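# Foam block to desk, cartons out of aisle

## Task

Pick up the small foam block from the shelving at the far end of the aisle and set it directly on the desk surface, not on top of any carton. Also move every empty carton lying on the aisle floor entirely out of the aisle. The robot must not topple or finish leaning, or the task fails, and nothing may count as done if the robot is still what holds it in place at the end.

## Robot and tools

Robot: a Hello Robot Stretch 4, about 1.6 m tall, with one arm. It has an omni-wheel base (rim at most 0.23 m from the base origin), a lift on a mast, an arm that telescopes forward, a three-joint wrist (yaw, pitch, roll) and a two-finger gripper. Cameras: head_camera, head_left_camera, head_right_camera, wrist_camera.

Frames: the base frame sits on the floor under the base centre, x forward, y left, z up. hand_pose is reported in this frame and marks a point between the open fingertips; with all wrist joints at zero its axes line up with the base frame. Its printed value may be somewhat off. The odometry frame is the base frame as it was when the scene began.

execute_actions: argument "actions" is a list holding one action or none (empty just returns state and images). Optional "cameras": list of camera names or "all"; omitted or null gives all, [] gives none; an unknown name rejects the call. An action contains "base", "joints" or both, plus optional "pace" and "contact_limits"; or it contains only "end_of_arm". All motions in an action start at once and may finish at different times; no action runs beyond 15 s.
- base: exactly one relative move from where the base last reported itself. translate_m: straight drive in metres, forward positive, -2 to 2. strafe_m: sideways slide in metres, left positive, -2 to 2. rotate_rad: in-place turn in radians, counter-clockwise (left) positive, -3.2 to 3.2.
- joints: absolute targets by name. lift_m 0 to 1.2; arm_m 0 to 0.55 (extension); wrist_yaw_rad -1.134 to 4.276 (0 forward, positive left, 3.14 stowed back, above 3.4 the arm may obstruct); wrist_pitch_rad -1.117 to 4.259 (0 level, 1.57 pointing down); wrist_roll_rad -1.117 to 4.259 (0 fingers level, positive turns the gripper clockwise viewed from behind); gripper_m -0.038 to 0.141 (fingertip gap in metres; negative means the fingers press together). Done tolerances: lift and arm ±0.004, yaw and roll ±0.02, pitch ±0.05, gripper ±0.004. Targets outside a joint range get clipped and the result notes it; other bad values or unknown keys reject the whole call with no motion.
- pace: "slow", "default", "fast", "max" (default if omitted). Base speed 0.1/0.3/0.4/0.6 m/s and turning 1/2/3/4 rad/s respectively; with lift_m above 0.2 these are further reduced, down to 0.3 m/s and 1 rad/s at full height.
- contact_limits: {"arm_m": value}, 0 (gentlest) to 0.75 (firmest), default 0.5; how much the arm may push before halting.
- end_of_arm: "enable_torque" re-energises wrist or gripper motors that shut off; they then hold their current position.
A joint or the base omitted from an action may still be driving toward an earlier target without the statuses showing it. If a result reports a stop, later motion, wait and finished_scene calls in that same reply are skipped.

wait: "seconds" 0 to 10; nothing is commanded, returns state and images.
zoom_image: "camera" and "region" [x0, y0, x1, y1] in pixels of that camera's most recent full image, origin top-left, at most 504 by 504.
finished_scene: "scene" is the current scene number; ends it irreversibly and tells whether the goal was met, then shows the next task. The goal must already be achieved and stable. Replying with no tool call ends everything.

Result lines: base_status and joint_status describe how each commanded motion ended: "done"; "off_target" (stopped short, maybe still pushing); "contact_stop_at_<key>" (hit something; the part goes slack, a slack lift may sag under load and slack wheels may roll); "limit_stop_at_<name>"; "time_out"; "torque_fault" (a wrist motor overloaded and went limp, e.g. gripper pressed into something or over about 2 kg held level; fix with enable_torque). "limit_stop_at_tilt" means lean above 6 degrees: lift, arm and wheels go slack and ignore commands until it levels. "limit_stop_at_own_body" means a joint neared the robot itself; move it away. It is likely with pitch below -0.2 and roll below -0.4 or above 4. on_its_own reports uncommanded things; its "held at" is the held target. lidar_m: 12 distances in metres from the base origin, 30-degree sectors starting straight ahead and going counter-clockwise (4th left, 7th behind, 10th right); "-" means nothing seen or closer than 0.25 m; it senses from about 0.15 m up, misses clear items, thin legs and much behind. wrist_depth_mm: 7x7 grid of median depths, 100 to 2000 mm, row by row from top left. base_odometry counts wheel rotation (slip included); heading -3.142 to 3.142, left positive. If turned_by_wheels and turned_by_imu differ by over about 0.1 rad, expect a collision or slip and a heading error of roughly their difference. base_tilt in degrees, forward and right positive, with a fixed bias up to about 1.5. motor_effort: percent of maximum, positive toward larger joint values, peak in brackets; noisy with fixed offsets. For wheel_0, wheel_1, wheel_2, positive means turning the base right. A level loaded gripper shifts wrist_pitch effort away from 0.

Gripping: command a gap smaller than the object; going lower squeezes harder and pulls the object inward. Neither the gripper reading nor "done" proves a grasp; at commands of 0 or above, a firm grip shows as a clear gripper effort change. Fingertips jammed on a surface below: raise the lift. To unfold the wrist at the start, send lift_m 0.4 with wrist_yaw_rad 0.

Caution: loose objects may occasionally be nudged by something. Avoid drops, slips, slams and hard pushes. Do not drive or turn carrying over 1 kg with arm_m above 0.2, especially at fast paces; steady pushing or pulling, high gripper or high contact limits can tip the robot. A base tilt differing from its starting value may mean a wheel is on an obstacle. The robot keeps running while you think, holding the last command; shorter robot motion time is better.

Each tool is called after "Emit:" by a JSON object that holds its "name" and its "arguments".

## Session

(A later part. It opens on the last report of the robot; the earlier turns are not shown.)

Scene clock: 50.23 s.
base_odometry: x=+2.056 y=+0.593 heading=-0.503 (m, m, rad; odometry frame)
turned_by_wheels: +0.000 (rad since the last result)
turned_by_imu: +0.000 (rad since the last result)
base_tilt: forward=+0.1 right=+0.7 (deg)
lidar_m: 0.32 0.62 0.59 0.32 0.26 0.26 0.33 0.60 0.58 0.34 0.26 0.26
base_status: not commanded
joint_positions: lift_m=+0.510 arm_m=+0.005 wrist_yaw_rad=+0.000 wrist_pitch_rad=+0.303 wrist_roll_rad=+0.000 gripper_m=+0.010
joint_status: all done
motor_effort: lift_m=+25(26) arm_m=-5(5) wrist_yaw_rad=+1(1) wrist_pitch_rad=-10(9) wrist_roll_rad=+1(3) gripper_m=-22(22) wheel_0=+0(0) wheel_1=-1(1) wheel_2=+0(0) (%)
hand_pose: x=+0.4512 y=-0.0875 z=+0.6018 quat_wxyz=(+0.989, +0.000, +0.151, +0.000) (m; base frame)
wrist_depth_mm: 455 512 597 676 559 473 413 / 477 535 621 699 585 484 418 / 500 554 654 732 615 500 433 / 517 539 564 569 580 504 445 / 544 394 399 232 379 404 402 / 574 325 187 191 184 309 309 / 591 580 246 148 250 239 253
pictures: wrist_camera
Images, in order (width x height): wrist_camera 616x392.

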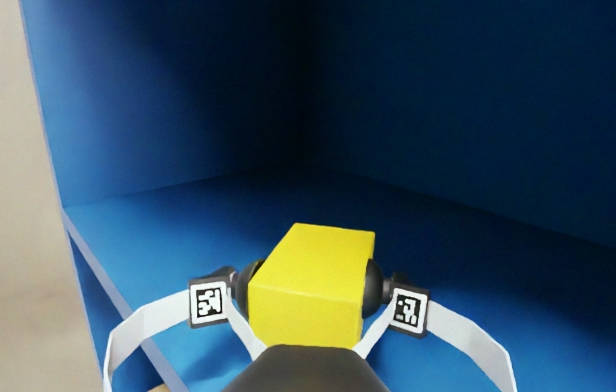

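Emit:
{"name": "execute_actions", "arguments": {"actions": [{"base":{"rotate_rad":0.78},"pace":"fast"}], "cameras": []}}

Emit:
{"name": "execute_actions", "arguments": {"actions": [{"base":{"translate_m":-2},"pace":"fast"}], "cameras": []}}

Emit:
{"name": "execute_actions", "arguments": {"actions": [{"base":{"rotate_rad":-3.0},"joints":{"lift_m":0.78},"pace":"fast"}], "cameras": ["head_left_camera","wrist_camera"]}}

Scene clock: 51.80 s.
base_odometry: x=+2.056 y=+0.593 heading=+0.277 (m, m, rad; odometry frame)
turned_by_wheels: +0.780 (rad since the last result)
turned_by_imu: +0.776 (rad since the last result)
base_tilt: forward=+0.0 right=+0.8 (deg)
lidar_m: 0.68 0.41 0.26 0.26 0.27 0.43 1.55 0.44 0.26 0.26 0.27 0.39
base_status: done
joint_positions: lift_m=+0.510 arm_m=+0.005 wrist_yaw_rad=+0.000 wrist_pitch_rad=+0.303 wrist_roll_rad=+0.000 gripper_m=+0.010
joint_status: not commanded
motor_effort: lift_m=+25(25) arm_m=-5(6) wrist_yaw_rad=+2(3) wrist_pitch_rad=-9(9) wrist_roll_rad=+1(2) gripper_m=-21(22) wheel_0=+0(7) wheel_1=+1(7) wheel_2=+1(7) (%)
hand_pose: x=+0.4513 y=-0.0874 z=+0.6019 quat_wxyz=(+0.989, +0.000, +0.151, +0.000) (m; base frame)
wrist_depth_mm: 466 462 462 455 452 445 399 / 488 488 480 477 473 462 418 / 508 512 508 504 500 480 439 / 521 539 539 535 525 473 459 / 539 574 564 231 544 496 404 / 564 597 187 191 183 521 332 / 597 640 634 148 621 544 549
pictures: none
No camera images: the call's "cameras" was empty. Leave "cameras" out to get every camera's image.

Scene clock: 58.17 s.
base_odometry: x=+0.132 y=+0.045 heading=+0.277 (m, m, rad; odometry frame)
turned_by_wheels: +0.000 (rad since the last result)
turned_by_imu: +0.003 (rad since the last result)
base_tilt: forward=-0.1 right=+0.7 (deg)
lidar_m: 1.15 0.49 0.45 1.82 1.88 1.24 1.17 1.24 1.90 1.83 0.48 0.51
base_status: done
joint_positions: lift_m=+0.510 arm_m=+0.005 wrist_yaw_rad=+0.000 wrist_pitch_rad=+0.303 wrist_roll_rad=+0.000 gripper_m=+0.010
joint_status: not commanded
motor_effort: lift_m=+24(24) arm_m=-6(5) wrist_yaw_rad=+0(1) wrist_pitch_rad=-9(9) wrist_roll_rad=+1(2) gripper_m=-23(22) wheel_0=+0(5) wheel_1=+0(12) wheel_2=+0(11) (%)
hand_pose: x=+0.4512 y=-0.0874 z=+0.6019 quat_wxyz=(+0.989, +0.000, +0.151, +0.000) (m; base frame)
wrist_depth_mm: 591 1336 1397 - 1366 564 564 / 615 1397 1430 - 1397 591 585 / 654 866 1537 - 1366 621 615 / 683 1098 1464 - 1255 647 640 / 732 750 1336 232 1042 683 668 / 788 750 187 192 185 732 715 / 831 820 917 148 866 759 750
pictures: none
No camera images: the call's "cameras" was empty. Leave "cameras" out to get every camera's image.

Scene clock: 60.47 s.
base_odometry: x=+0.132 y=+0.045 heading=-2.723 (m, m, rad; odometry frame)
turned_by_wheels: -3.000 (rad since the last result)
turned_by_imu: -2.988 (rad since the last result)
base_tilt: forward=+0.0 right=+0.7 (deg)
lidar_m: 1.16 1.33 1.83 1.82 0.51 0.92 0.92 0.49 0.50 1.81 2.02 1.16
base_status: done
joint_positions: lift_m=+0.780 arm_m=+0.005 wrist_yaw_rad=+0.000 wrist_pitch_rad=+0.303 wrist_roll_rad=+0.000 gripper_m=+0.010
joint_status: all done
motor_effort: lift_m=+25(28) arm_m=-5(6) wrist_yaw_rad=-3(3) wrist_pitch_rad=-9(10) wrist_roll_rad=+3(1) gripper_m=-22(23) wheel_0=-1(8) wheel_1=-2(9) wheel_2=-2(8) (%)
hand_pose: x=+0.4512 y=-0.0874 z=+0.8719 quat_wxyz=(+0.989, +0.000, +0.151, +0.000) (m; base frame)
wrist_depth_mm: 1863 1808 1661 1576 1537 1499 1397 / 1921 1863 1756 1661 1576 1576 1499 / - 1430 1397 1430 1464 1464 1537 / - - - 1863 1756 1008 1576 / - 1863 - 231 1863 1756 1708 / 1537 1464 187 192 185 1499 1618 / 1255 1255 1281 148 1281 1229 1308
pictures: head_left_camera, wrist_camera
Images, in order (width x height): head_left_camera 420x672, wrist_camera 616x392.

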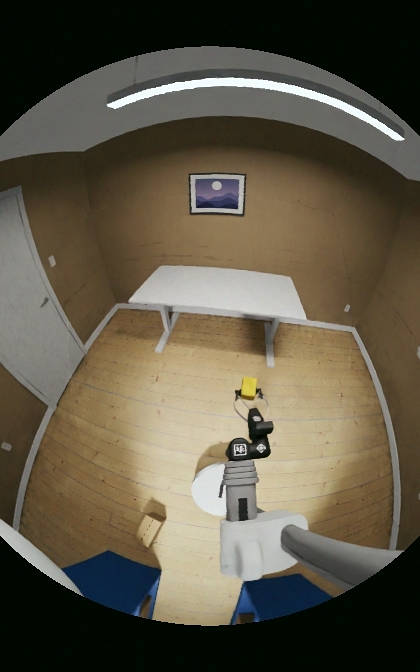

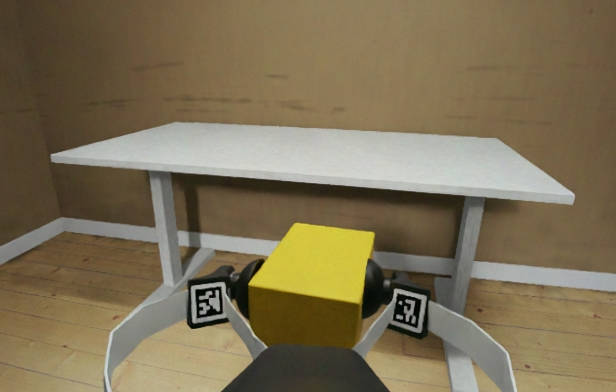

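Emit:
{"name": "execute_actions", "arguments": {"actions": [{"base":{"translate_m":0.42},"joints":{"lift_m":0.73,"arm_m":0.5},"pace":"fast"}], "cameras": ["wrist_camera"]}}

Scene clock: 63.17 s.
base_odometry: x=-0.251 y=-0.126 heading=-2.723 (m, m, rad; odometry frame)
turned_by_wheels: +0.000 (rad since the last result)
turned_by_imu: -0.002 (rad since the last result)
base_tilt: forward=+0.0 right=+0.7 (deg)
lidar_m: 0.76 0.85 1.78 1.73 1.99 0.78 1.33 0.83 1.90 1.87 0.95 0.78
base_status: done
joint_positions: lift_m=+0.730 arm_m=+0.499 wrist_yaw_rad=+0.000 wrist_pitch_rad=+0.303 wrist_roll_rad=+0.000 gripper_m=+0.010
joint_status: all done
motor_effort: lift_m=+17(24) arm_m=+5(5) wrist_yaw_rad=-1(0) wrist_pitch_rad=-9(10) wrist_roll_rad=+2(2) gripper_m=-22(24) wheel_0=-1(6) wheel_1=-1(4) wheel_2=+1(11) (%)
hand_pose: x=+0.9454 y=-0.0874 z=+0.8226 quat_wxyz=(+0.989, +0.000, +0.151, +0.000) (m; base frame)
wrist_depth_mm: 904 866 831 778 750 732 707 / 960 917 878 831 798 750 732 / 991 960 917 866 820 798 768 / 647 647 661 668 676 683 683 / 452 462 462 231 442 473 469 / 347 336 187 192 185 362 359 / 287 283 287 148 290 279 296
pictures: wrist_camera
Images, in order (width x height): wrist_camera 616x392.

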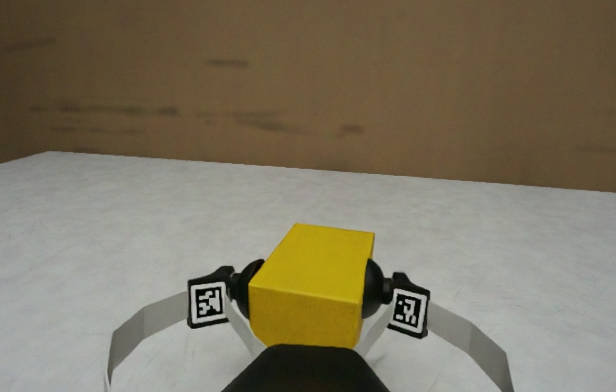

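Emit:
{"name": "execute_actions", "arguments": {"actions": [{"joints":{"lift_m":0.668}}], "cameras": []}}

Emit:
{"name": "execute_actions", "arguments": {"actions": [{"joints":{"gripper_m":0.1}}], "cameras": []}}

Emit:
{"name": "execute_actions", "arguments": {"actions": [{"joints":{"lift_m":0.7,"arm_m":0.4},"pace":"fast"}], "cameras": ["wrist_camera"]}}

Scene clock: 64.67 s.
base_odometry: x=-0.251 y=-0.126 heading=-2.723 (m, m, rad; odometry frame)
turned_by_wheels: +0.000 (rad since the last result)
turned_by_imu: +0.000 (rad since the last result)
base_tilt: forward=+0.0 right=+0.7 (deg)
lidar_m: 0.78 0.82 1.78 1.73 1.97 0.81 1.32 0.81 1.87 1.89 0.95 0.75
base_status: not commanded
joint_positions: lift_m=+0.668 arm_m=+0.499 wrist_yaw_rad=+0.000 wrist_pitch_rad=+0.303 wrist_roll_rad=+0.000 gripper_m=+0.010
joint_status: all done
motor_effort: lift_m=+16(18) arm_m=+5(5) wrist_yaw_rad=-2(1) wrist_pitch_rad=-9(9) wrist_roll_rad=+2(2) gripper_m=-22(23) wheel_0=-1(1) wheel_1=-1(1) wheel_2=+1(1) (%)
hand_pose: x=+0.9454 y=-0.0874 z=+0.7606 quat_wxyz=(+0.989, +0.000, +0.151, +0.000) (m; base frame)
wrist_depth_mm: 917 854 820 798 759 732 707 / 946 904 866 820 798 768 723 / 809 831 831 854 809 778 750 / 466 477 480 480 488 496 492 / 329 330 334 232 320 340 342 / 252 242 189 192 184 260 259 / 207 206 208 148 210 202 213
pictures: none
No camera images: the call's "cameras" was empty. Leave "cameras" out to get every camera's image.

Scene clock: 66.37 s.
base_odometry: x=-0.251 y=-0.126 heading=-2.723 (m, m, rad; odometry frame)
turned_by_wheels: +0.000 (rad since the last result)
turned_by_imu: +0.000 (rad since the last result)
base_tilt: forward=-0.1 right=+0.8 (deg)
lidar_m: 0.76 0.85 1.80 1.76 1.97 0.81 1.34 0.84 1.88 1.85 0.97 0.76
base_status: not commanded
joint_positions: lift_m=+0.668 arm_m=+0.499 wrist_yaw_rad=+0.000 wrist_pitch_rad=+0.303 wrist_roll_rad=+0.000 gripper_m=+0.100
joint_status: all done
motor_effort: lift_m=+16(16) arm_m=+5(5) wrist_yaw_rad=+0(1) wrist_pitch_rad=-8(9) wrist_roll_rad=+1(1) gripper_m=-3(20) wheel_0=-1(1) wheel_1=-1(1) wheel_2=+1(1) (%)
hand_pose: x=+0.9454 y=-0.0874 z=+0.7606 quat_wxyz=(+0.989, +0.000, +0.151, +0.000) (m; base frame)
wrist_depth_mm: 917 866 842 788 750 715 707 / 960 904 866 831 778 759 723 / 831 820 831 842 809 788 750 / 469 473 480 484 488 492 496 / 327 332 336 244 303 340 342 / 252 255 218 207 197 260 260 / 208 206 209 122 211 210 213
pictures: none
No camera images: the call's "cameras" was empty. Leave "cameras" out to get every camera's image.

Scene clock: 67.47 s.
base_odometry: x=-0.251 y=-0.126 heading=-2.723 (m, m, rad; odometry frame)
turned_by_wheels: +0.000 (rad since the last result)
turned_by_imu: +0.000 (rad since the last result)
base_tilt: forward=-0.1 right=+0.8 (deg)
lidar_m: 0.76 0.86 1.81 1.77 1.96 0.79 1.33 0.84 1.89 1.86 0.96 0.77
base_status: not commanded
joint_positions: lift_m=+0.700 arm_m=+0.401 wrist_yaw_rad=+0.000 wrist_pitch_rad=+0.302 wrist_roll_rad=+0.000 gripper_m=+0.100
joint_status: all done
motor_effort: lift_m=+25(26) arm_m=-6(5) wrist_yaw_rad=+0(0) wrist_pitch_rad=-8(9) wrist_roll_rad=+0(1) gripper_m=-1(2) wheel_0=-1(1) wheel_1=-1(1) wheel_2=+1(1) (%)
hand_pose: x=+0.8473 y=-0.0875 z=+0.7920 quat_wxyz=(+0.989, +0.000, +0.151, +0.000) (m; base frame)
wrist_depth_mm: 1008 946 917 866 831 809 768 / 1060 1025 946 931 878 842 820 / 960 991 976 946 904 866 854 / 559 564 564 574 580 585 591 / 392 394 399 324 384 407 407 / 300 306 218 309 200 310 312 / 249 247 249 121 251 251 254
pictures: wrist_camera
Images, in order (width x height): wrist_camera 616x392.

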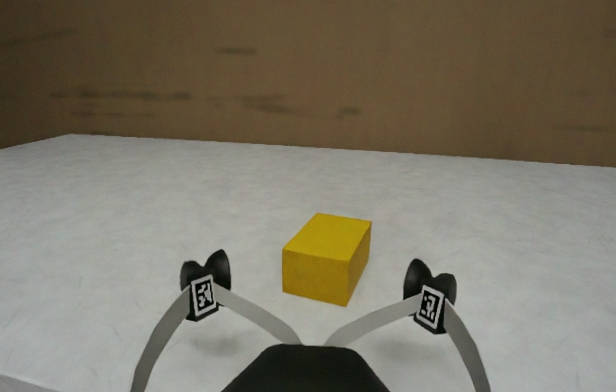

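Emit:
{"name": "finished_scene", "arguments": {"scene": 2}}

The scene is finished: the task was done.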